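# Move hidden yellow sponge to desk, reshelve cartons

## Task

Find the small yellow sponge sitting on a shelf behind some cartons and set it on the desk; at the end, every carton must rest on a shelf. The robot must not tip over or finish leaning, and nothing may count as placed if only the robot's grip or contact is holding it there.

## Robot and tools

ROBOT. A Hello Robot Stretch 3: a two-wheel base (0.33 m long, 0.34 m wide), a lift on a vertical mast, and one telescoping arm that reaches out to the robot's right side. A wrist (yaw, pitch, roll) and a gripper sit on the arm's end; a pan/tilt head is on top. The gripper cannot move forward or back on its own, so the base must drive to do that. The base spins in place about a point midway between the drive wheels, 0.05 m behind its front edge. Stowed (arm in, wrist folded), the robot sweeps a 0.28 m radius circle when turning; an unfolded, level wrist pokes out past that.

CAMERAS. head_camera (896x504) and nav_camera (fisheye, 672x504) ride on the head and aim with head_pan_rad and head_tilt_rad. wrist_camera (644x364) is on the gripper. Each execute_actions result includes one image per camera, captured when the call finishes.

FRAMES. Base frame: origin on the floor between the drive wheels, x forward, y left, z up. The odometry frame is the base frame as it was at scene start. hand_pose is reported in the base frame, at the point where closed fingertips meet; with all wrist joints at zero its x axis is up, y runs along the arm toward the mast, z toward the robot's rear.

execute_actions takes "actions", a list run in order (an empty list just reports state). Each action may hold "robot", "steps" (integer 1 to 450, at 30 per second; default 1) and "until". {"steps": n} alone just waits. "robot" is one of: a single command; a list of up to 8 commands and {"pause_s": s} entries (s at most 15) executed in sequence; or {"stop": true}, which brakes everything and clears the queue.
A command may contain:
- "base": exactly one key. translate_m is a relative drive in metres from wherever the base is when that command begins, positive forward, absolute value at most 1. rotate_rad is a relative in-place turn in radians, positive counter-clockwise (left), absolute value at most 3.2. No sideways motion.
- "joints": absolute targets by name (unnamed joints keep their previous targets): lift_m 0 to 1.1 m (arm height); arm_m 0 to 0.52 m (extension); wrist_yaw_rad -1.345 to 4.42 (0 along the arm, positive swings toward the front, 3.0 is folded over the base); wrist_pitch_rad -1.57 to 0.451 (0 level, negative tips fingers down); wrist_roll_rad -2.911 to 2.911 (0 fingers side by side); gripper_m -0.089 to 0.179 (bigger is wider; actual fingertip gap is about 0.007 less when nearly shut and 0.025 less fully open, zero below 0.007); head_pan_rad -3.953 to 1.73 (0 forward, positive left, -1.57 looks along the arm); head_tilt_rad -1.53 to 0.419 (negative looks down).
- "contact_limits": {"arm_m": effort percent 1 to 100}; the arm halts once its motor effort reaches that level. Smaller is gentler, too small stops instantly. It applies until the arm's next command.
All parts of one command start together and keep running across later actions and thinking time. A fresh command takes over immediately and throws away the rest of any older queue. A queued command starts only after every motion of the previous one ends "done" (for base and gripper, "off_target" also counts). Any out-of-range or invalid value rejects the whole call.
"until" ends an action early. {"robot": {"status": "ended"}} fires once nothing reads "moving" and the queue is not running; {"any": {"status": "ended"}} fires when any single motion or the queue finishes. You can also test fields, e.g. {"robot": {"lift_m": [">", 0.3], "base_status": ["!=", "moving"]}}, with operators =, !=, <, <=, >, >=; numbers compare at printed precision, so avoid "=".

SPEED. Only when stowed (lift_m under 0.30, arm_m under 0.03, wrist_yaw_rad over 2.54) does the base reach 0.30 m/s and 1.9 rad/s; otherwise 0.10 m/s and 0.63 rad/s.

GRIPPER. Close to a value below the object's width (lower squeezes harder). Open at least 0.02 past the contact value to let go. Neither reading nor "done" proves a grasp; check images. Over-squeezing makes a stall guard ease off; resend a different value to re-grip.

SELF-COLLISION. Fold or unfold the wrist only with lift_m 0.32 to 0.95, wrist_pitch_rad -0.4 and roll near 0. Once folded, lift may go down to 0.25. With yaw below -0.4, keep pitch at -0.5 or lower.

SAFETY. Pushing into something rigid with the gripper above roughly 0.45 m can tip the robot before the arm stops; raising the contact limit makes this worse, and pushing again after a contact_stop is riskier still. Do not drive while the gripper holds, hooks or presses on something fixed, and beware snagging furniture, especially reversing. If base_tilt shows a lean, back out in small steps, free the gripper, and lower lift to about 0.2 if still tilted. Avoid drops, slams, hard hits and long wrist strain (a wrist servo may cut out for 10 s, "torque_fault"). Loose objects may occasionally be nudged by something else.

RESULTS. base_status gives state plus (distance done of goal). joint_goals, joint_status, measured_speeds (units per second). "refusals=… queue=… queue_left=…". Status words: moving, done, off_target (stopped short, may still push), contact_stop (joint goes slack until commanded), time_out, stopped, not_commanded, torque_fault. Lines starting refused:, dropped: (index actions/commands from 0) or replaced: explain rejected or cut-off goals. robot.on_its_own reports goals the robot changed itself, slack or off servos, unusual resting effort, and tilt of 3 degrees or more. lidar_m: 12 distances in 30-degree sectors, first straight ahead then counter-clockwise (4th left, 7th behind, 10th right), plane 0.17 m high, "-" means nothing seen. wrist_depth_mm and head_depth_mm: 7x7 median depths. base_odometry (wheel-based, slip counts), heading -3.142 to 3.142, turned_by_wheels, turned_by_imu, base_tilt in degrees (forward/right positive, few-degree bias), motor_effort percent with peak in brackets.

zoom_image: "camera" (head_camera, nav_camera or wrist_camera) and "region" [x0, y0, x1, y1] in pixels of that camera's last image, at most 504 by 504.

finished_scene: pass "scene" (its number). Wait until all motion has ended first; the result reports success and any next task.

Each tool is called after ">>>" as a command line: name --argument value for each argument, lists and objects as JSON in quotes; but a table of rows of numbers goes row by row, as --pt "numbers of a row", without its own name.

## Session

>>> execute_actions --actions '[]'

Scene clock: 0.00 s.
robot.base_odometry: x=+0.000 y=+0.000 heading=+0.000 (m, m, rad; robot's odometry frame)
robot.turned_by_wheels: +0.000 (rad since the last result)
robot.turned_by_imu: +0.000 (rad since the last result)
robot.base_tilt: forward=+0.3 right=-2.0 (deg)
robot.lidar_m: 2.15 1.55 1.88 1.96 1.81 1.83 2.30 2.30 2.39 2.10 1.92 1.93
robot.head_depth_mm: 1991 2207 2180 2195 2222 2189 2127 / 1993 2438 2441 2458 2459 2468 2120 / 1974 2595 2609 2641 2671 2672 2108 / 2000 2428 2450 2481 2491 2511 2098 / 2010 2221 2260 2279 2278 2287 2122 / 2009 2060 2080 2081 2120 2126 2100 / 1888 1942 1968 1944 1979 1987 1969
robot.base_status: not_commanded
robot.joint_positions: lift_m=+0.481 arm_m=+0.003 wrist_yaw_rad=+2.831 wrist_pitch_rad=-0.512 wrist_roll_rad=+0.008 gripper_m=+0.037 head_pan_rad=-0.012 head_tilt_rad=+0.013
robot.joint_goals: lift_m=+0.481 arm_m=+0.003 wrist_yaw_rad=+2.831 wrist_pitch_rad=-0.512 wrist_roll_rad=+0.008 gripper_m=+0.037 head_pan_rad=-0.012 head_tilt_rad=+0.013
robot.joint_status: lift_m=not_commanded arm_m=not_commanded wrist_yaw_rad=not_commanded wrist_pitch_rad=not_commanded wrist_roll_rad=not_commanded gripper_m=not_commanded head_pan_rad=not_commanded head_tilt_rad=not_commanded
robot.measured_speeds: translate_m=+0.000 rotate_rad=+0.000 lift_m=+0.000 arm_m=+0.000 wrist_yaw_rad=+0.000 wrist_pitch_rad=+0.000 wrist_roll_rad=+0.000 head_pan_rad=+0.000 head_tilt_rad=+0.000
robot: refusals=0 queue=idle queue_left=0
robot.motor_effort: left_wheel=+1 right_wheel=+0 lift_m=+27 arm_m=+0 wrist_yaw_rad=+0 wrist_pitch_rad=+4 wrist_roll_rad=+0 gripper_m=+1 head_pan_rad=+0 head_tilt_rad=+3 (%)
robot.hand_pose: x=+0.0434 y=+0.0534 z=+0.4729 quat_wxyz=(+0.283, +0.706, +0.070, +0.645) (m; robot's base frame)
robot.wrist_depth_mm: - - - - - - - / - - - - - - - / - - - - - - - / 982 - 982 956 962 960 968 / 810 - 829 803 804 788 792 / 687 682 - 668 670 660 675 / 610 591 602 608 594 590 587
pictures: head_camera (sideways: a quarter turn clockwise sets it upright), nav_camera (sideways: a quarter turn counterclockwise sets it upright), wrist_camera
Images, in order (width x height): head_camera 896x504, nav_camera 672x504, wrist_camera 644x364.

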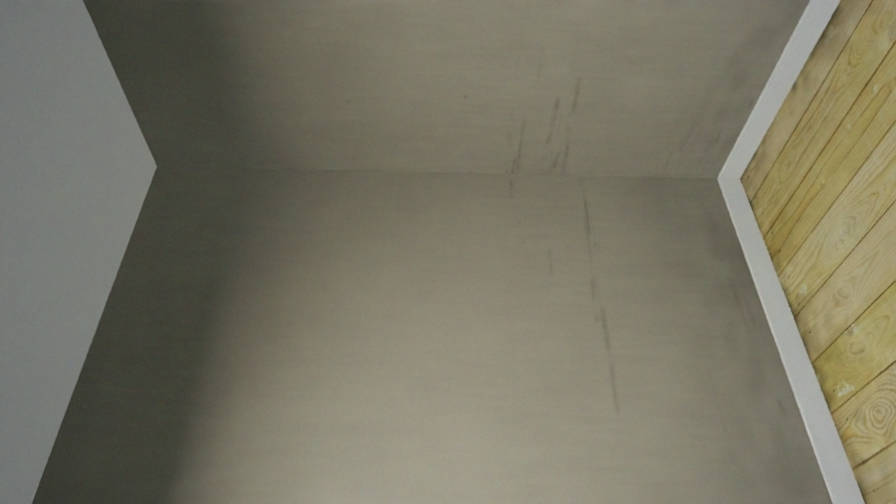

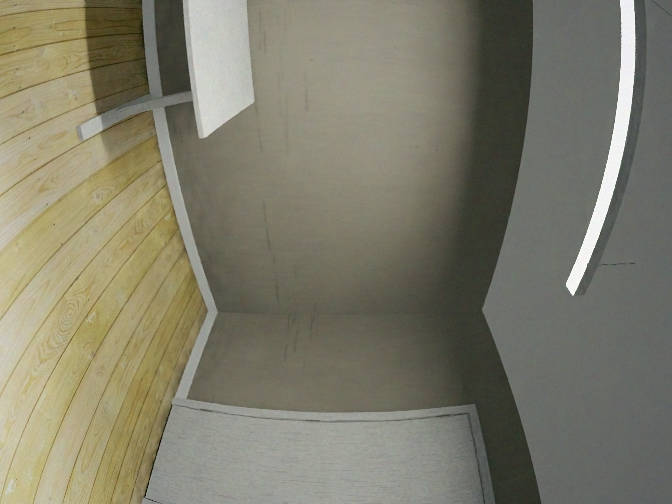

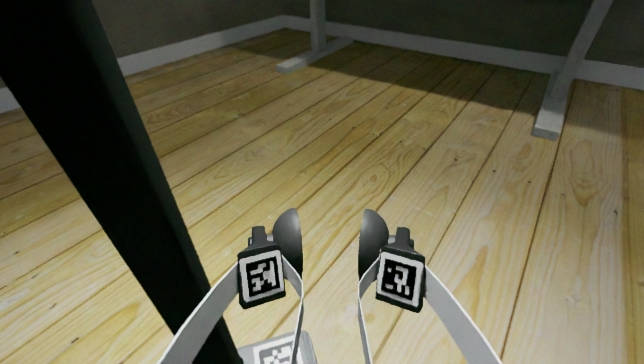

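>>> execute_actions --actions '[{"robot":{"joints":{"head_pan_rad":-2.47,"head_tilt_rad":-0.25,"lift_m":0.285,"wrist_pitch_rad":-0.4,"wrist_yaw_rad":3.0}},"steps":200,"until":{"robot":{"status":"ended"}}}]'

Scene clock: 6.63 s.
robot.base_odometry: x=+0.000 y=+0.000 heading=+0.000 (m, m, rad; robot's odometry frame)
robot.turned_by_wheels: +0.000 (rad since the last result)
robot.turned_by_imu: +0.000 (rad since the last result)
robot.base_tilt: forward=+0.4 right=-1.9 (deg)
robot.lidar_m: 2.15 1.55 1.88 1.96 1.81 1.83 2.30 2.29 2.39 2.10 1.91 1.94
robot.head_depth_mm: 2354 2480 2563 2722 2580 1965 1548 / 2371 2508 2597 2748 2569 1966 1519 / 2384 2512 2596 2793 2586 1979 1530 / 2402 2514 2676 2825 2751 1960 1516 / 2452 2551 2664 2850 2718 1969 1530 / 2417 2511 2631 2720 2609 1943 1520 / 2409 2534 2644 2838 2577 1952 1514
robot.base_status: not_commanded
robot.joint_positions: lift_m=+0.285 arm_m=+0.003 wrist_yaw_rad=+2.997 wrist_pitch_rad=-0.420 wrist_roll_rad=+0.008 gripper_m=+0.037 head_pan_rad=-2.463 head_tilt_rad=-0.247
robot.joint_goals: lift_m=+0.285 arm_m=+0.003 wrist_yaw_rad=+3.000 wrist_pitch_rad=-0.400 wrist_roll_rad=+0.008 gripper_m=+0.037 head_pan_rad=-2.470 head_tilt_rad=-0.250
robot.joint_status: lift_m=done arm_m=not_commanded wrist_yaw_rad=done wrist_pitch_rad=done wrist_roll_rad=not_commanded gripper_m=not_commanded head_pan_rad=done head_tilt_rad=done
robot.measured_speeds: translate_m=+0.000 rotate_rad=+0.000 lift_m=+0.000 arm_m=+0.000 wrist_yaw_rad=+0.000 wrist_pitch_rad=+0.000 wrist_roll_rad=+0.000 head_pan_rad=+0.000 head_tilt_rad=+0.000
robot: refusals=0 queue=done queue_left=0
robot.motor_effort: left_wheel=+1(2) right_wheel=+0(0) lift_m=+18(26) arm_m=+0(0) wrist_yaw_rad=+3(5) wrist_pitch_rad=+6(6) wrist_roll_rad=+0(1) gripper_m=+1(0) head_pan_rad=-5(51) head_tilt_rad=-2(27) (%)
robot.hand_pose: x=+0.0110 y=+0.0738 z=+0.2977 quat_wxyz=(+0.198, +0.703, +0.097, +0.676) (m; robot's base frame)
robot.wrist_depth_mm: - - - - - - - / - - - - - - - / - - - 983 - - 991 / 750 767 760 758 766 749 741 / 610 607 - 604 624 595 596 / 508 525 - - 497 500 496 / 450 - - - 423 430 420
pictures: head_camera (sideways: a quarter turn clockwise sets it upright), nav_camera (sideways: a quarter turn counterclockwise sets it upright), wrist_camera
Images, in order (width x height): head_camera 896x504, nav_camera 672x504, wrist_camera 644x364.

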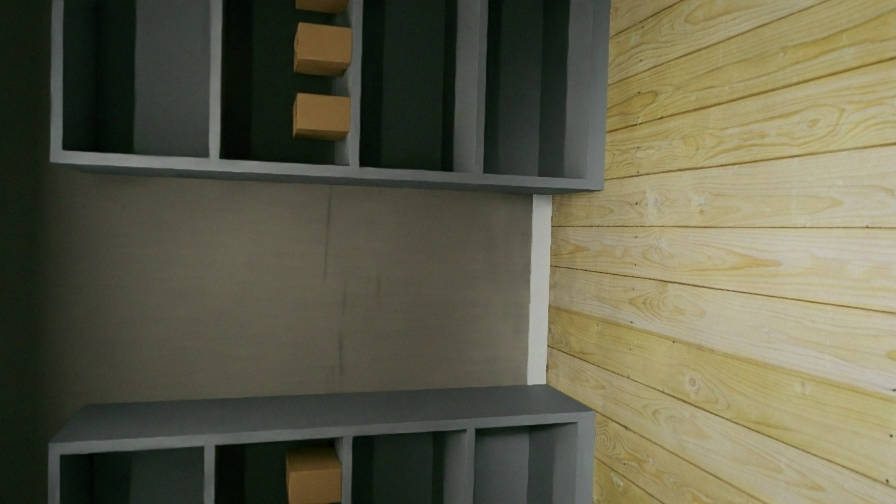

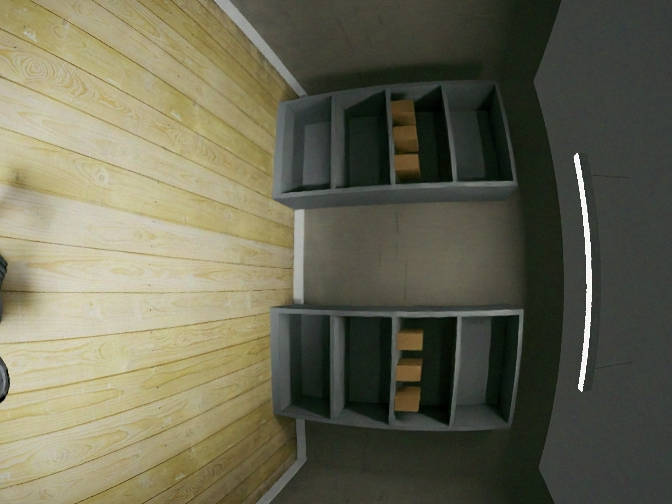

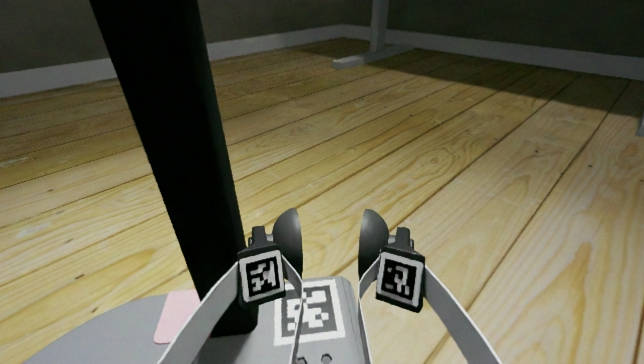

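>>> execute_actions --actions '[{"robot":{"joints":{"head_pan_rad":-2.05}},"steps":200,"until":{"robot":{"status":"ended"}}}]'

>>> zoom_image --camera "head_camera" --region '[200,120,440,400]'

>>> execute_actions --actions '[{"robot":{"joints":{"head_pan_rad":-2.78}},"steps":200,"until":{"robot":{"status":"ended"}}}]'

>>> zoom_image --camera "head_camera" --region '[200,110,440,390]'

Scene clock: 13.87 s.
robot.base_odometry: x=+0.000 y=+0.000 heading=+0.000 (m, m, rad; robot's odometry frame)
robot.turned_by_wheels: +0.000 (rad since the last result)
robot.turned_by_imu: +0.000 (rad since the last result)
robot.base_tilt: forward=+0.4 right=-2.0 (deg)
robot.lidar_m: 2.14 1.55 1.88 1.96 1.81 1.83 2.30 2.30 2.40 2.10 1.92 1.94
robot.head_depth_mm: 2342 2463 2582 2753 2754 1989 1538 / 2395 2483 2639 2741 2746 1989 1540 / 2506 2674 2704 2709 2612 1973 1529 / 2630 2787 2893 3085 2719 1966 1530 / 2752 2729 2738 2963 2727 1956 1507 / 2749 2881 2986 3155 2712 1946 1521 / 2408 2499 2583 2725 2640 1944 1516
robot.base_status: not_commanded
robot.joint_positions: lift_m=+0.285 arm_m=+0.003 wrist_yaw_rad=+2.997 wrist_pitch_rad=-0.420 wrist_roll_rad=+0.008 gripper_m=+0.037 head_pan_rad=-2.057 head_tilt_rad=-0.247
robot.joint_goals: lift_m=+0.285 arm_m=+0.003 wrist_yaw_rad=+3.000 wrist_pitch_rad=-0.400 wrist_roll_rad=+0.008 gripper_m=+0.037 head_pan_rad=-2.050 head_tilt_rad=-0.250
robot.joint_status: lift_m=done arm_m=not_commanded wrist_yaw_rad=done wrist_pitch_rad=done wrist_roll_rad=not_commanded gripper_m=not_commanded head_pan_rad=done head_tilt_rad=done
robot.measured_speeds: translate_m=+0.000 rotate_rad=+0.000 lift_m=+0.000 arm_m=+0.000 wrist_yaw_rad=+0.000 wrist_pitch_rad=+0.000 wrist_roll_rad=+0.000 head_pan_rad=+0.000 head_tilt_rad=+0.000
robot: refusals=0 queue=done queue_left=0
robot.motor_effort: left_wheel=+1(1) right_wheel=-1(0) lift_m=+17(18) arm_m=+0(0) wrist_yaw_rad=+2(2) wrist_pitch_rad=+6(6) wrist_roll_rad=+0(0) gripper_m=+0(1) head_pan_rad=+3(37) head_tilt_rad=-1(1) (%)
robot.hand_pose: x=+0.0110 y=+0.0738 z=+0.2977 quat_wxyz=(+0.198, +0.703, +0.097, +0.676) (m; robot's base frame)
robot.wrist_depth_mm: - - - - - - - / - - - - - - - / - - - - 987 - 977 / 757 768 768 759 746 741 760 / 617 602 - 597 615 594 604 / 503 517 - - 498 501 487 / 447 - - - 427 433 429
pictures: head_camera (sideways: a quarter turn clockwise sets it upright), nav_camera (sideways: a quarter turn counterclockwise sets it upright), wrist_camera
Images, in order (width x height): head_camera 896x504, nav_camera 672x504, wrist_camera 644x364.

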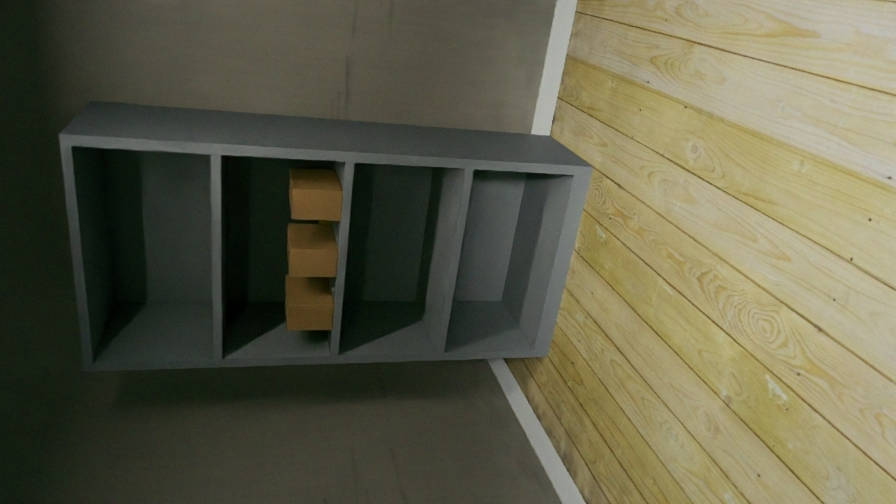

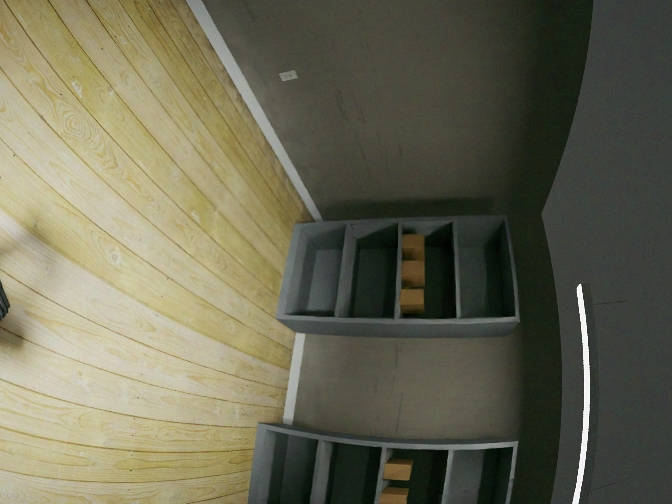

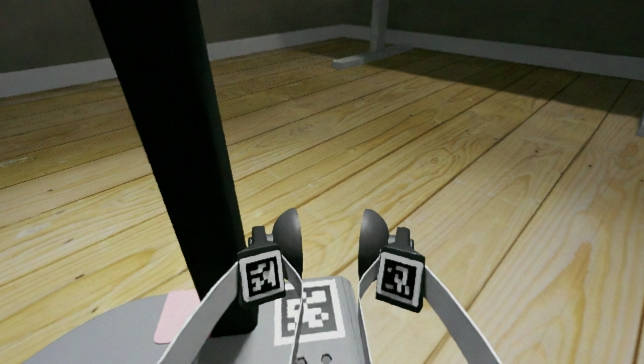

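Region (200, 120, 440, 400) of head_camera's 896x504 image, scaled by 1.800, with more detail than that image has; it fills the left 432 columns of this view, and the rest is white.

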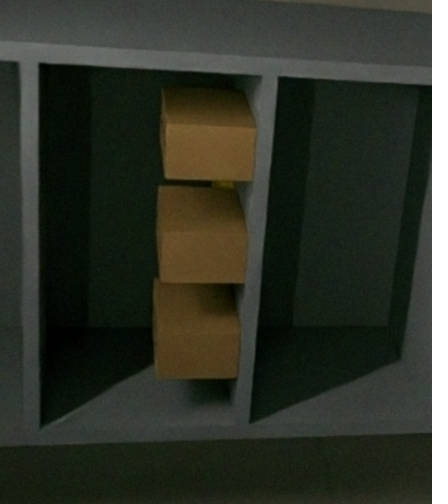

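Scene clock: 14.87 s.
robot.base_odometry: x=+0.000 y=+0.000 heading=+0.000 (m, m, rad; robot's odometry frame)
robot.turned_by_wheels: +0.000 (rad since the last result)
robot.turned_by_imu: +0.000 (rad since the last result)
robot.base_tilt: forward=+0.4 right=-1.9 (deg)
robot.lidar_m: 2.16 1.55 1.88 1.96 1.81 1.83 2.30 2.30 2.40 2.11 1.92 1.94
robot.head_depth_mm: 2732 2827 2960 3097 2713 1976 1542 / 2620 2791 2950 3182 2773 1967 1544 / 2536 2635 2557 2686 2663 1959 1530 / 2446 2582 2728 2885 2621 1957 1525 / 2399 2559 2613 2778 2577 1962 1520 / 2328 2462 2573 2727 2548 1974 1523 / 2322 2409 2551 2691 2688 1955 1520
robot.base_status: not_commanded
robot.joint_positions: lift_m=+0.285 arm_m=+0.003 wrist_yaw_rad=+2.997 wrist_pitch_rad=-0.420 wrist_roll_rad=+0.008 gripper_m=+0.037 head_pan_rad=-2.773 head_tilt_rad=-0.247
robot.joint_goals: lift_m=+0.285 arm_m=+0.003 wrist_yaw_rad=+3.000 wrist_pitch_rad=-0.400 wrist_roll_rad=+0.008 gripper_m=+0.037 head_pan_rad=-2.780 head_tilt_rad=-0.250
robot.joint_status: lift_m=done arm_m=not_commanded wrist_yaw_rad=done wrist_pitch_rad=done wrist_roll_rad=not_commanded gripper_m=not_commanded head_pan_rad=done head_tilt_rad=done
robot.measured_speeds: translate_m=+0.000 rotate_rad=+0.000 lift_m=+0.000 arm_m=+0.000 wrist_yaw_rad=+0.000 wrist_pitch_rad=+0.000 wrist_roll_rad=+0.000 head_pan_rad=+0.000 head_tilt_rad=+0.000
robot: refusals=0 queue=done queue_left=0
robot.motor_effort: left_wheel=+1(1) right_wheel=-1(1) lift_m=+18(18) arm_m=+0(0) wrist_yaw_rad=+2(2) wrist_pitch_rad=+6(6) wrist_roll_rad=+0(0) gripper_m=+0(0) head_pan_rad=-5(50) head_tilt_rad=-1(2) (%)
robot.hand_pose: x=+0.0110 y=+0.0738 z=+0.2977 quat_wxyz=(+0.198, +0.703, +0.097, +0.676) (m; robot's base frame)
robot.wrist_depth_mm: - - - - - - - / - - - - - - - / - - - 990 - - 995 / 780 754 749 749 746 745 735 / 615 603 - 602 623 604 592 / 504 524 - - 499 494 496 / 445 - - - 428 426 422
pictures: head_camera (sideways: a quarter turn clockwise sets it upright), nav_camera (sideways: a quarter turn counterclockwise sets it upright), wrist_camera
Images, in order (width x height): head_camera 896x504, nav_camera 672x504, wrist_camera 644x364.

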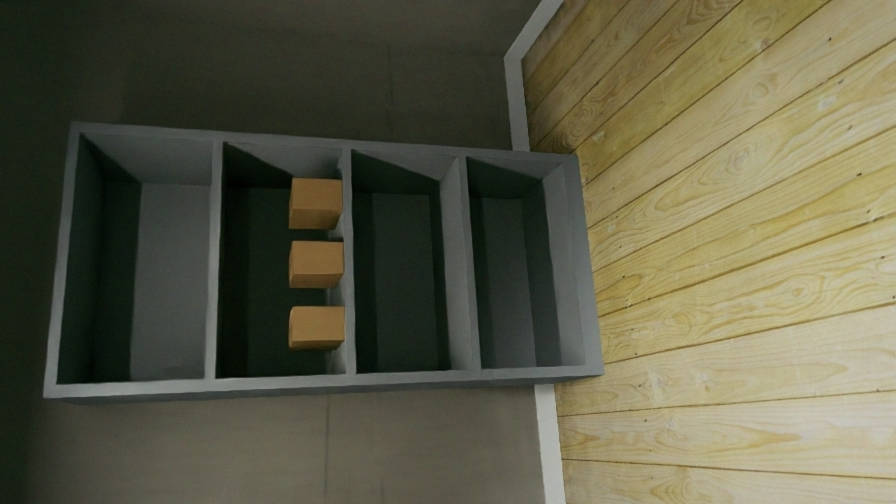

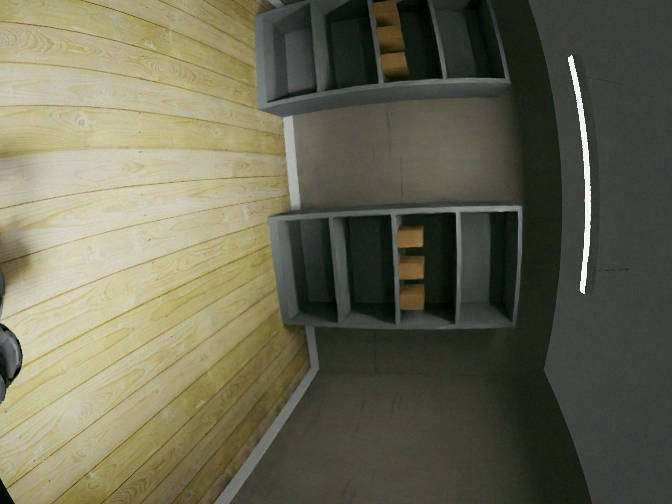

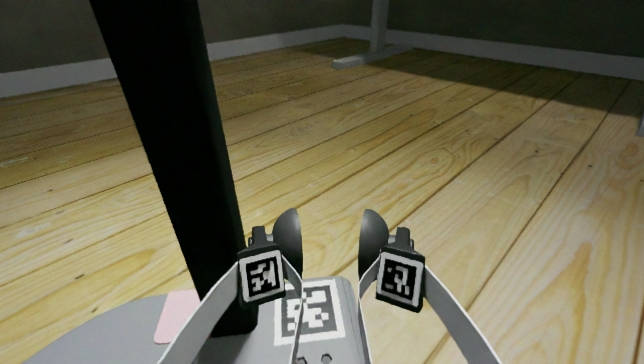

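Region (200, 110, 440, 390) of head_camera's 896x504 image, scaled by 1.800, with more detail than that image has; it fills the left 432 columns of this view, and the rest is white.

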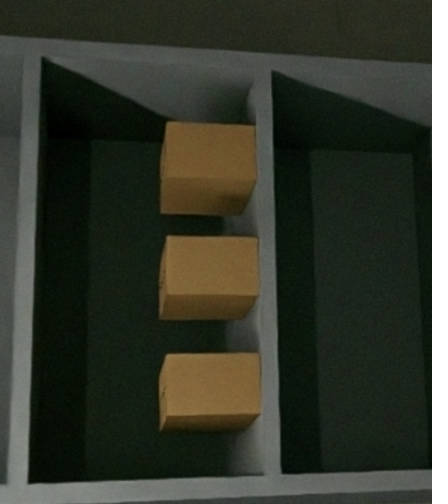

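>>> execute_actions --actions '[{"robot":[{"base":{"rotate_rad":-1.98},"joints":{"head_pan_rad":-0.4,"head_tilt_rad":-0.3}},{"base":{"translate_m":1.0}}],"steps":450,"until":{"robot":{"translate_m":[">",0.6]}}},{"robot":{"base":{"translate_m":1.0}},"steps":450,"until":{"robot":{"status":"ended"}}}]'

Scene clock: 31.87 s.
robot.base_odometry: x=-0.637 y=-1.468 heading=-1.980 (m, m, rad; robot's odometry frame)
robot.turned_by_wheels: -1.980 (rad since the last result)
robot.turned_by_imu: -1.949 (rad since the last result)
robot.base_tilt: forward=+0.4 right=-2.1 (deg)
robot.lidar_m: 1.20 1.19 1.15 1.19 1.64 2.99 3.46 2.70 2.61 1.33 1.37 0.92
robot.head_depth_mm: 1133 1206 1284 1365 1457 1562 1460 / 824 912 993 938 1425 1561 1426 / 1131 1223 1294 1109 1456 1178 1337 / 1145 1239 906 932 1467 1178 1370 / 1160 1255 1316 1129 1468 1217 1368 / 1183 1276 947 968 1455 1223 1369 / 1191 1297 1138 1103 1453 1556 1365
robot.base_status: done (translate_m +1.0000 of +1.0000)
robot.joint_positions: lift_m=+0.285 arm_m=+0.003 wrist_yaw_rad=+2.998 wrist_pitch_rad=-0.419 wrist_roll_rad=+0.008 gripper_m=+0.037 head_pan_rad=-0.407 head_tilt_rad=-0.297
robot.joint_goals: lift_m=+0.285 arm_m=+0.003 wrist_yaw_rad=+3.000 wrist_pitch_rad=-0.400 wrist_roll_rad=+0.008 gripper_m=+0.037 head_pan_rad=-0.400 head_tilt_rad=-0.300
robot.joint_status: lift_m=done arm_m=not_commanded wrist_yaw_rad=done wrist_pitch_rad=done wrist_roll_rad=not_commanded gripper_m=not_commanded head_pan_rad=done head_tilt_rad=done
robot.measured_speeds: translate_m=+0.000 rotate_rad=+0.000 lift_m=+0.000 arm_m=+0.000 wrist_yaw_rad=+0.000 wrist_pitch_rad=+0.000 wrist_roll_rad=+0.000 head_pan_rad=+0.000 head_tilt_rad=+0.000
robot: refusals=0 queue=done queue_left=0
robot.motor_effort: left_wheel=+3(11) right_wheel=-2(6) lift_m=+18(18) arm_m=+0(0) wrist_yaw_rad=+1(2) wrist_pitch_rad=+6(6) wrist_roll_rad=+0(0) gripper_m=+0(0) head_pan_rad=+4(52) head_tilt_rad=-2(11) (%)
robot.hand_pose: x=+0.0108 y=+0.0739 z=+0.2978 quat_wxyz=(+0.197, +0.703, +0.097, +0.677) (m; robot's base frame)
robot.wrist_depth_mm: - - - - - 953 866 / - - - - - - 920 / - - - - - - 966 / 759 760 772 761 744 742 762 / 615 616 - 601 628 605 586 / 505 523 - - 499 499 497 / 446 - - - 427 426 431
pictures: head_camera (sideways: a quarter turn clockwise sets it upright), nav_camera (sideways: a quarter turn counterclockwise sets it upright), wrist_camera
Images, in order (width x height): head_camera 896x504, nav_camera 672x504, wrist_camera 644x364.

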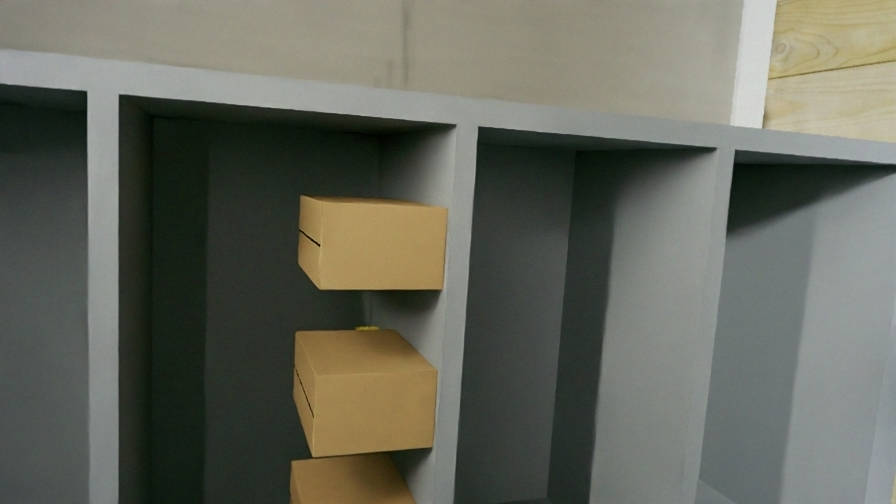

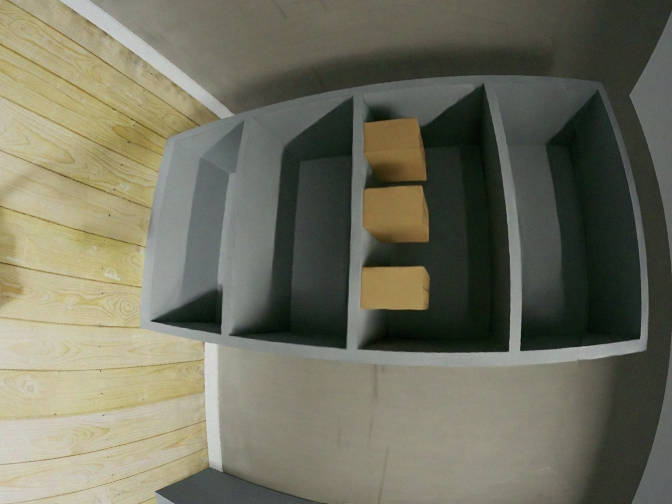

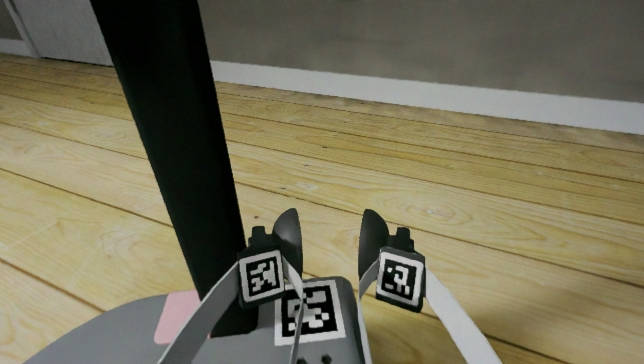

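>>> execute_actions --actions '[{"robot":{"base":{"translate_m":0.455},"joints":{"lift_m":0.96,"head_pan_rad":-1.57,"head_tilt_rad":-0.45,"gripper_m":0.0}},"steps":450,"until":{"robot":{"lift_m":[">",0.34]}}},{"robot":{"joints":{"wrist_yaw_rad":0}},"steps":450,"until":{"robot":{"base_status":"done","wrist_yaw_rad":["<",0.5]}}},{"robot":{"base":{"rotate_rad":1.04},"joints":{"wrist_pitch_rad":0.02,"wrist_roll_rad":1.57}},"steps":450,"until":{"robot":{"status":"ended"}}}]'

Scene clock: 52.63 s.
robot.base_odometry: x=-0.818 y=-1.886 heading=-0.940 (m, m, rad; robot's odometry frame)
robot.turned_by_wheels: +1.040 (rad since the last result)
robot.turned_by_imu: +1.034 (rad since the last result)
robot.base_tilt: forward=+0.3 right=-2.2 (deg)
robot.lidar_m: 0.92 0.95 1.30 3.56 3.41 2.93 2.13 1.31 0.60 0.98 0.78 0.76
robot.head_depth_mm: 802 855 523 570 896 - - / 803 859 519 559 1134 1000 - / 801 863 598 574 1144 - - / 805 876 932 649 1141 - 1168 / 808 864 530 571 1142 933 1138 / 809 867 517 564 1134 925 1138 / 812 882 556 583 1127 924 1134
robot.base_status: done (rotate_rad +1.0398 of +1.0400)
robot.joint_positions: lift_m=+0.960 arm_m=+0.003 wrist_yaw_rad=+0.002 wrist_pitch_rad=-0.003 wrist_roll_rad=+1.567 gripper_m=+0.000 head_pan_rad=-1.563 head_tilt_rad=-0.444
robot.joint_goals: lift_m=+0.960 arm_m=+0.003 wrist_yaw_rad=+0.000 wrist_pitch_rad=+0.020 wrist_roll_rad=+1.570 gripper_m=+0.000 head_pan_rad=-1.570 head_tilt_rad=-0.450
robot.joint_status: lift_m=done arm_m=not_commanded wrist_yaw_rad=done wrist_pitch_rad=done wrist_roll_rad=done gripper_m=done head_pan_rad=done head_tilt_rad=done
robot.measured_speeds: translate_m=+0.000 rotate_rad=+0.000 lift_m=+0.000 arm_m=+0.000 wrist_yaw_rad=+0.000 wrist_pitch_rad=+0.000 wrist_roll_rad=+0.000 head_pan_rad=+0.000 head_tilt_rad=+0.000
robot: refusals=0 queue=done queue_left=0
robot.motor_effort: left_wheel=-1(10) right_wheel=+2(3) lift_m=+35(37) arm_m=+0(1) wrist_yaw_rad=-1(3) wrist_pitch_rad=+7(7) wrist_roll_rad=+2(3) gripper_m=-3(93) head_pan_rad=-5(48) head_tilt_rad=-4(21) (%)
robot.hand_pose: x=-0.0209 y=-0.4042 z=+1.0731 quat_wxyz=(+0.002, +0.001, -1.000, -0.002) (m; robot's base frame)
robot.wrist_depth_mm: 393 529 560 514 285 589 566 / 394 570 294 292 288 720 627 / 395 581 300 300 295 739 617 / 394 579 773 755 299 732 625 / 399 585 779 - 328 780 616 / 397 578 792 - 552 782 609 / 403 585 337 333 328 819 614
pictures: head_camera (sideways: a quarter turn clockwise sets it upright), nav_camera (sideways: a quarter turn counterclockwise sets it upright), wrist_camera
Images, in order (width x height): head_camera 896x504, nav_camera 672x504, wrist_camera 644x364.

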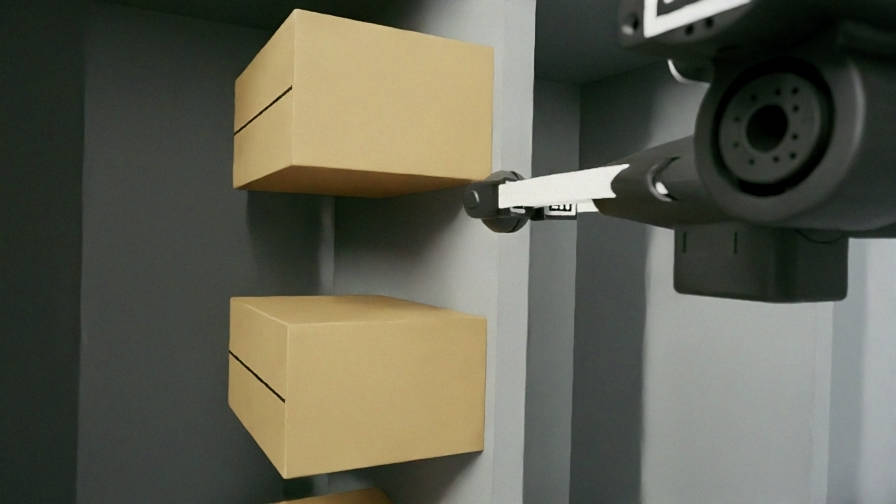

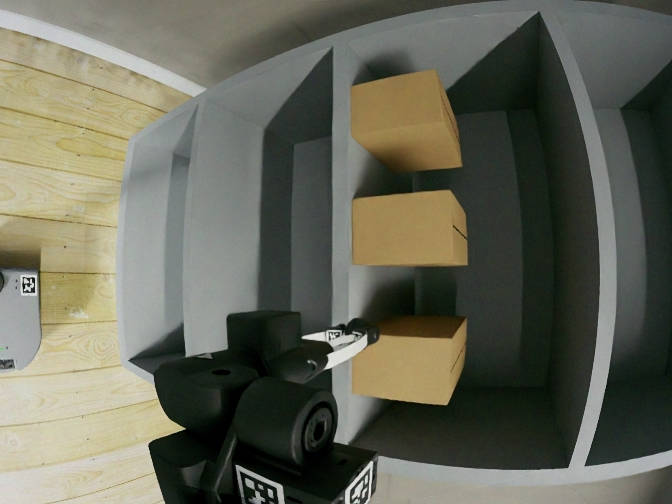

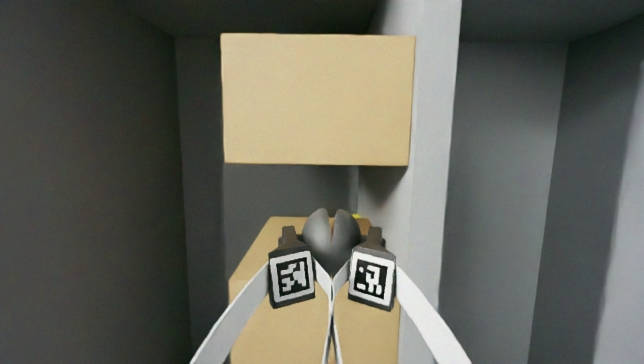

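>>> execute_actions --actions '[{"robot":[{"base":{"translate_m":0.05},"joints":{"arm_m":0.1}},{"joints":{"arm_m":0.262},"contact_limits":{"arm_m":20}}],"steps":450,"until":{"robot":{"status":"ended"}}}]'

Scene clock: 63.87 s.
robot.base_odometry: x=-0.788 y=-1.926 heading=-0.940 (m, m, rad; robot's odometry frame)
robot.turned_by_wheels: +0.000 (rad since the last result)
robot.turned_by_imu: +0.001 (rad since the last result)
robot.base_tilt: forward=+0.4 right=-2.0 (deg)
robot.lidar_m: 0.87 0.90 1.23 3.38 3.44 2.98 2.18 1.35 0.63 0.98 0.72 0.75
robot.head_depth_mm: 798 859 511 - 1064 924 833 / 802 858 580 - 1146 935 838 / 801 872 945 - 1144 933 832 / 803 866 851 569 1133 931 833 / 807 862 515 563 1134 931 830 / 808 879 524 572 1133 927 1143 / 812 871 720 642 1130 922 1139
robot.base_status: done (translate_m +0.0500 of +0.0500)
robot.joint_positions: lift_m=+0.960 arm_m=+0.262 wrist_yaw_rad=+0.002 wrist_pitch_rad=-0.002 wrist_roll_rad=+1.567 gripper_m=+0.000 head_pan_rad=-1.563 head_tilt_rad=-0.444
robot.joint_goals: lift_m=+0.960 arm_m=+0.262 wrist_yaw_rad=+0.000 wrist_pitch_rad=+0.020 wrist_roll_rad=+1.570 gripper_m=+0.000 head_pan_rad=-1.570 head_tilt_rad=-0.450
robot.joint_status: lift_m=done arm_m=done wrist_yaw_rad=done wrist_pitch_rad=done wrist_roll_rad=done gripper_m=done head_pan_rad=done head_tilt_rad=done
robot.measured_speeds: translate_m=+0.000 rotate_rad=+0.000 lift_m=+0.000 arm_m=+0.000 wrist_yaw_rad=+0.000 wrist_pitch_rad=+0.000 wrist_roll_rad=+0.000 head_pan_rad=+0.000 head_tilt_rad=+0.000
robot: refusals=0 queue=done queue_left=0
robot.motor_effort: left_wheel=-2(4) right_wheel=+2(4) lift_m=+35(36) arm_m=+5(6) wrist_yaw_rad=-1(1) wrist_pitch_rad=+7(7) wrist_roll_rad=+2(2) gripper_m=-1(2) head_pan_rad=-5(4) head_tilt_rad=-3(3) (%)
robot.contact_limits: arm_m 20 (drawing in: default 31, maximum 52; extending or still: default 44, maximum 71)
robot.hand_pose: x=-0.0209 y=-0.6629 z=+1.0733 quat_wxyz=(+0.002, +0.001, -1.000, -0.002) (m; robot's base frame)
robot.wrist_depth_mm: - 59 58 57 57 56 56 / 367 113 110 108 105 103 87 / 396 486 478 477 249 141 94 / 395 497 494 488 285 140 94 / 402 508 504 - 269 140 93 / 402 513 210 - 207 139 93 / 398 163 156 157 158 138 93
pictures: head_camera (sideways: a quarter turn clockwise sets it upright), nav_camera (sideways: a quarter turn counterclockwise sets it upright), wrist_camera
Images, in order (width x height): head_camera 896x504, nav_camera 672x504, wrist_camera 644x364.

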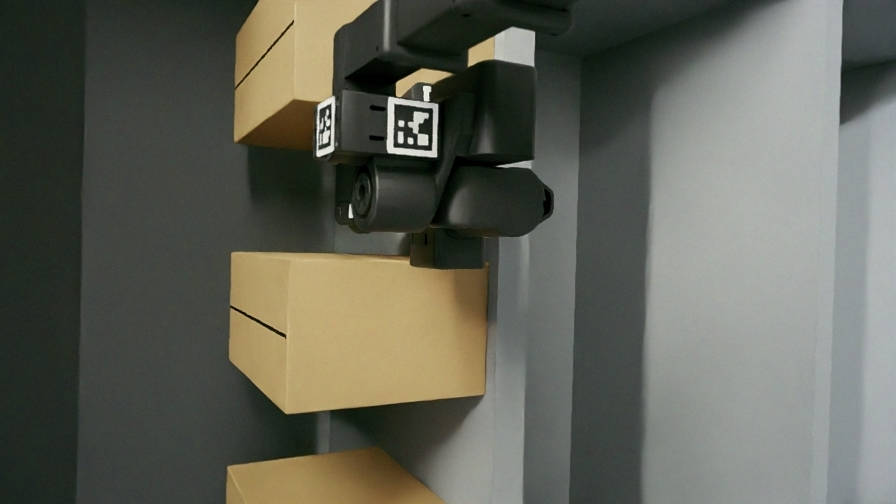

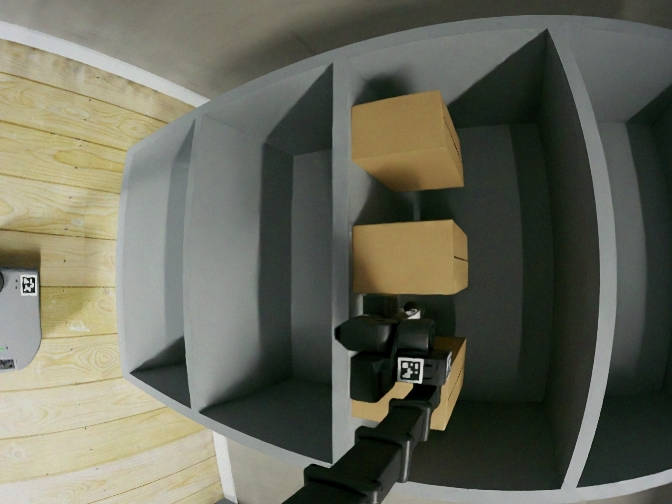

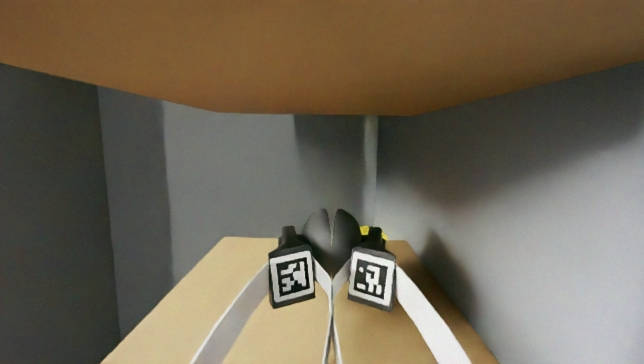

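>>> execute_actions --actions '[{"robot":[{"base":{"translate_m":0.185},"joints":{"arm_m":0.268},"contact_limits":{"arm_m":20}}],"steps":450,"until":{"robot":{"status":"ended"}}}]'

Scene clock: 71.93 s.
robot.base_odometry: x=-0.679 y=-2.075 heading=-0.940 (m, m, rad; robot's odometry frame)
robot.turned_by_wheels: +0.000 (rad since the last result)
robot.turned_by_imu: +0.001 (rad since the last result)
robot.base_tilt: forward=+0.5 right=-2.0 (deg)
robot.lidar_m: 0.68 0.71 0.97 2.59 3.48 3.16 2.36 0.75 0.74 0.98 0.61 0.71
robot.head_depth_mm: 801 868 936 - 1135 937 835 / 802 870 926 - 1142 936 836 / 802 874 929 - 1139 937 835 / 801 866 523 569 1140 934 828 / 808 866 519 565 1134 929 830 / 808 857 518 564 1126 924 1137 / 800 822 520 569 906 872 843
robot.base_status: done (translate_m +0.1850 of +0.1850)
robot.joint_positions: lift_m=+0.960 arm_m=+0.268 wrist_yaw_rad=-0.005 wrist_pitch_rad=-0.002 wrist_roll_rad=+1.567 gripper_m=+0.000 head_pan_rad=-1.563 head_tilt_rad=-0.444
robot.joint_goals: lift_m=+0.960 arm_m=+0.268 wrist_yaw_rad=+0.000 wrist_pitch_rad=+0.020 wrist_roll_rad=+1.570 gripper_m=+0.000 head_pan_rad=-1.570 head_tilt_rad=-0.450
robot.joint_status: lift_m=done arm_m=done wrist_yaw_rad=done wrist_pitch_rad=done wrist_roll_rad=done gripper_m=done head_pan_rad=done head_tilt_rad=done
robot.measured_speeds: translate_m=+0.000 rotate_rad=+0.000 lift_m=+0.000 arm_m=+0.000 wrist_yaw_rad=+0.000 wrist_pitch_rad=+0.000 wrist_roll_rad=+0.000 head_pan_rad=+0.000 head_tilt_rad=+0.000
robot: refusals=0 queue=done queue_left=0
robot.motor_effort: left_wheel=-3(3) right_wheel=+4(6) lift_m=+36(35) arm_m=+5(3) wrist_yaw_rad=+3(3) wrist_pitch_rad=+7(7) wrist_roll_rad=+1(1) gripper_m=-2(3) head_pan_rad=-4(4) head_tilt_rad=-3(3) (%)
robot.contact_limits: arm_m 20 (drawing in: default 31, maximum 52; extending or still: default 44, maximum 71)
robot.hand_pose: x=-0.0225 y=-0.6688 z=+1.0733 quat_wxyz=(+0.002, -0.002, -1.000, -0.002) (m; robot's base frame)
robot.wrist_depth_mm: 392 457 453 451 292 143 94 / 402 460 464 456 290 142 94 / 396 479 474 469 287 141 94 / 396 486 487 486 283 140 93 / 395 499 238 - 222 140 93 / 398 173 163 - 171 139 93 / 375 123 123 124 125 122 93
pictures: head_camera (sideways: a quarter turn clockwise sets it upright), nav_camera (sideways: a quarter turn counterclockwise sets it upright), wrist_camera
Images, in order (width x height): head_camera 896x504, nav_camera 672x504, wrist_camera 644x364.

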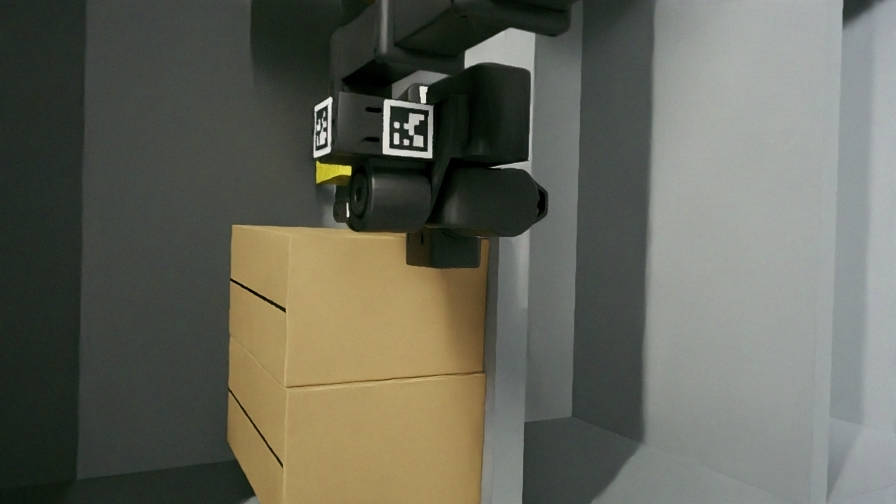

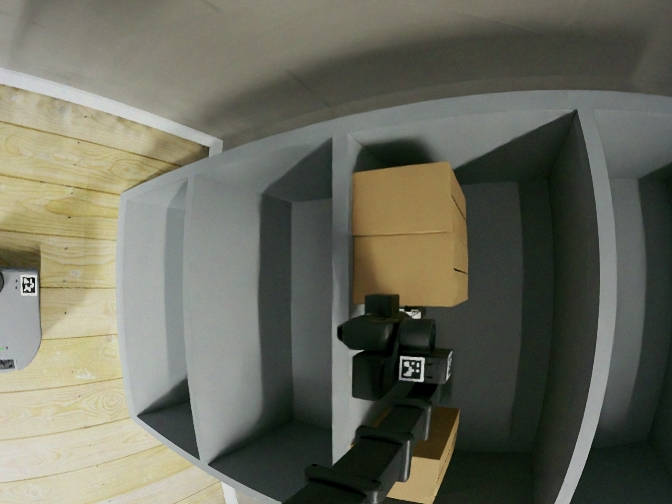

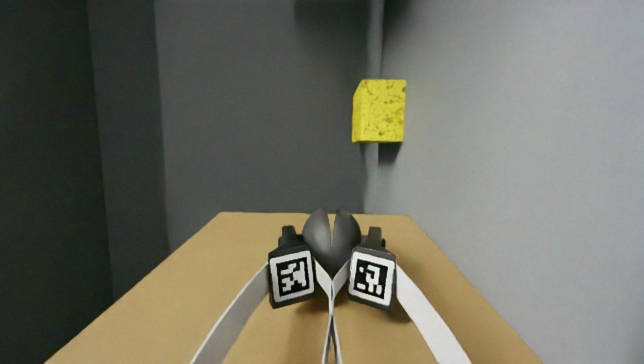

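>>> execute_actions --actions '[{"robot":[{"base":{"translate_m":-0.083},"joints":{"lift_m":1.0}},{"joints":{"wrist_roll_rad":0,"wrist_pitch_rad":-0.33,"gripper_m":0.12,"arm_m":0.39},"contact_limits":{"arm_m":20}}],"steps":450,"until":{"robot":{"status":"ended"}}}]'

Scene clock: 84.47 s.
robot.base_odometry: x=-0.728 y=-2.008 heading=-0.940 (m, m, rad; robot's odometry frame)
robot.turned_by_wheels: +0.000 (rad since the last result)
robot.turned_by_imu: +0.000 (rad since the last result)
robot.base_tilt: forward=+0.4 right=-2.1 (deg)
robot.lidar_m: 0.77 0.79 1.09 2.86 3.46 3.08 2.28 1.41 0.68 0.98 0.66 0.79
robot.head_depth_mm: 802 858 - 607 1135 937 834 / 798 859 927 655 1139 937 832 / 804 862 - 652 1137 932 835 / 802 875 934 649 1142 933 834 / 805 864 584 586 1137 927 828 / 805 855 519 566 1129 928 1139 / 811 860 522 569 1084 929 1047
robot.base_status: done (translate_m -0.0830 of -0.0830)
robot.joint_positions: lift_m=+1.000 arm_m=+0.390 wrist_yaw_rad=-0.002 wrist_pitch_rad=-0.344 wrist_roll_rad=+0.006 gripper_m=+0.120 head_pan_rad=-1.563 head_tilt_rad=-0.444
robot.joint_goals: lift_m=+1.000 arm_m=+0.390 wrist_yaw_rad=+0.000 wrist_pitch_rad=-0.330 wrist_roll_rad=+0.000 gripper_m=+0.120 head_pan_rad=-1.570 head_tilt_rad=-0.450
robot.joint_status: lift_m=done arm_m=done wrist_yaw_rad=done wrist_pitch_rad=done wrist_roll_rad=done gripper_m=done head_pan_rad=done head_tilt_rad=done
robot.measured_speeds: translate_m=+0.000 rotate_rad=+0.000 lift_m=+0.000 arm_m=+0.000 wrist_yaw_rad=+0.000 wrist_pitch_rad=+0.000 wrist_roll_rad=+0.000 head_pan_rad=+0.000 head_tilt_rad=+0.000
robot: refusals=0 queue=done queue_left=0
robot.motor_effort: left_wheel=-1(6) right_wheel=+1(3) lift_m=+34(37) arm_m=+5(6) wrist_yaw_rad=+1(3) wrist_pitch_rad=+4(8) wrist_roll_rad=-3(4) gripper_m=+2(95) head_pan_rad=-4(5) head_tilt_rad=-3(3) (%)
robot.contact_limits: arm_m 20 (drawing in: default 31, maximum 52; extending or still: default 44, maximum 71)
robot.hand_pose: x=-0.0219 y=-0.7677 z=+1.0291 quat_wxyz=(+0.695, +0.120, -0.699, -0.122) (m; robot's base frame)
robot.wrist_depth_mm: 117 313 315 313 310 310 307 / 118 330 338 337 333 334 332 / 119 157 361 351 359 355 360 / 119 157 297 232 295 295 295 / 120 154 228 227 228 233 217 / 120 141 182 186 185 192 185 / 121 153 157 157 156 156 156
pictures: head_camera (sideways: a quarter turn clockwise sets it upright), nav_camera (sideways: a quarter turn counterclockwise sets it upright), wrist_camera
Images, in order (width x height): head_camera 896x504, nav_camera 672x504, wrist_camera 644x364.

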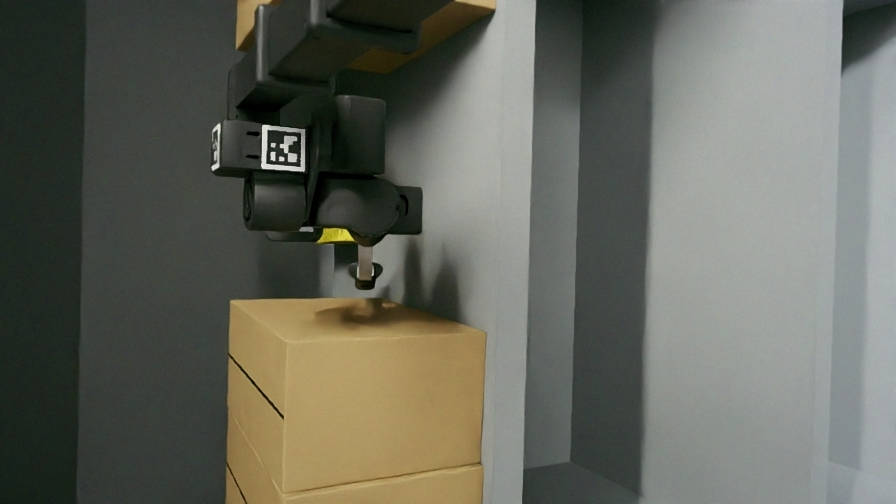

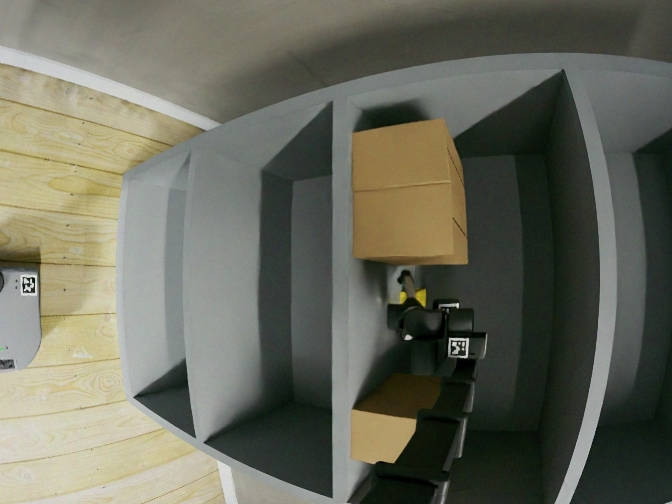

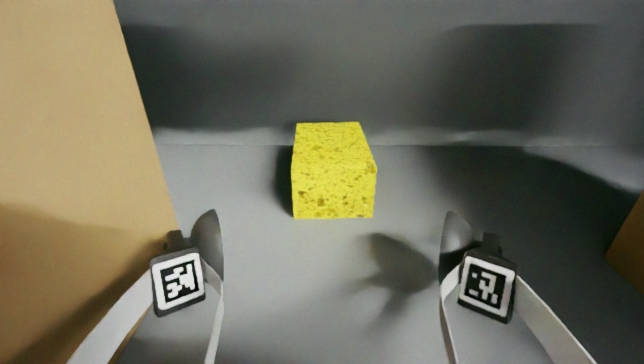

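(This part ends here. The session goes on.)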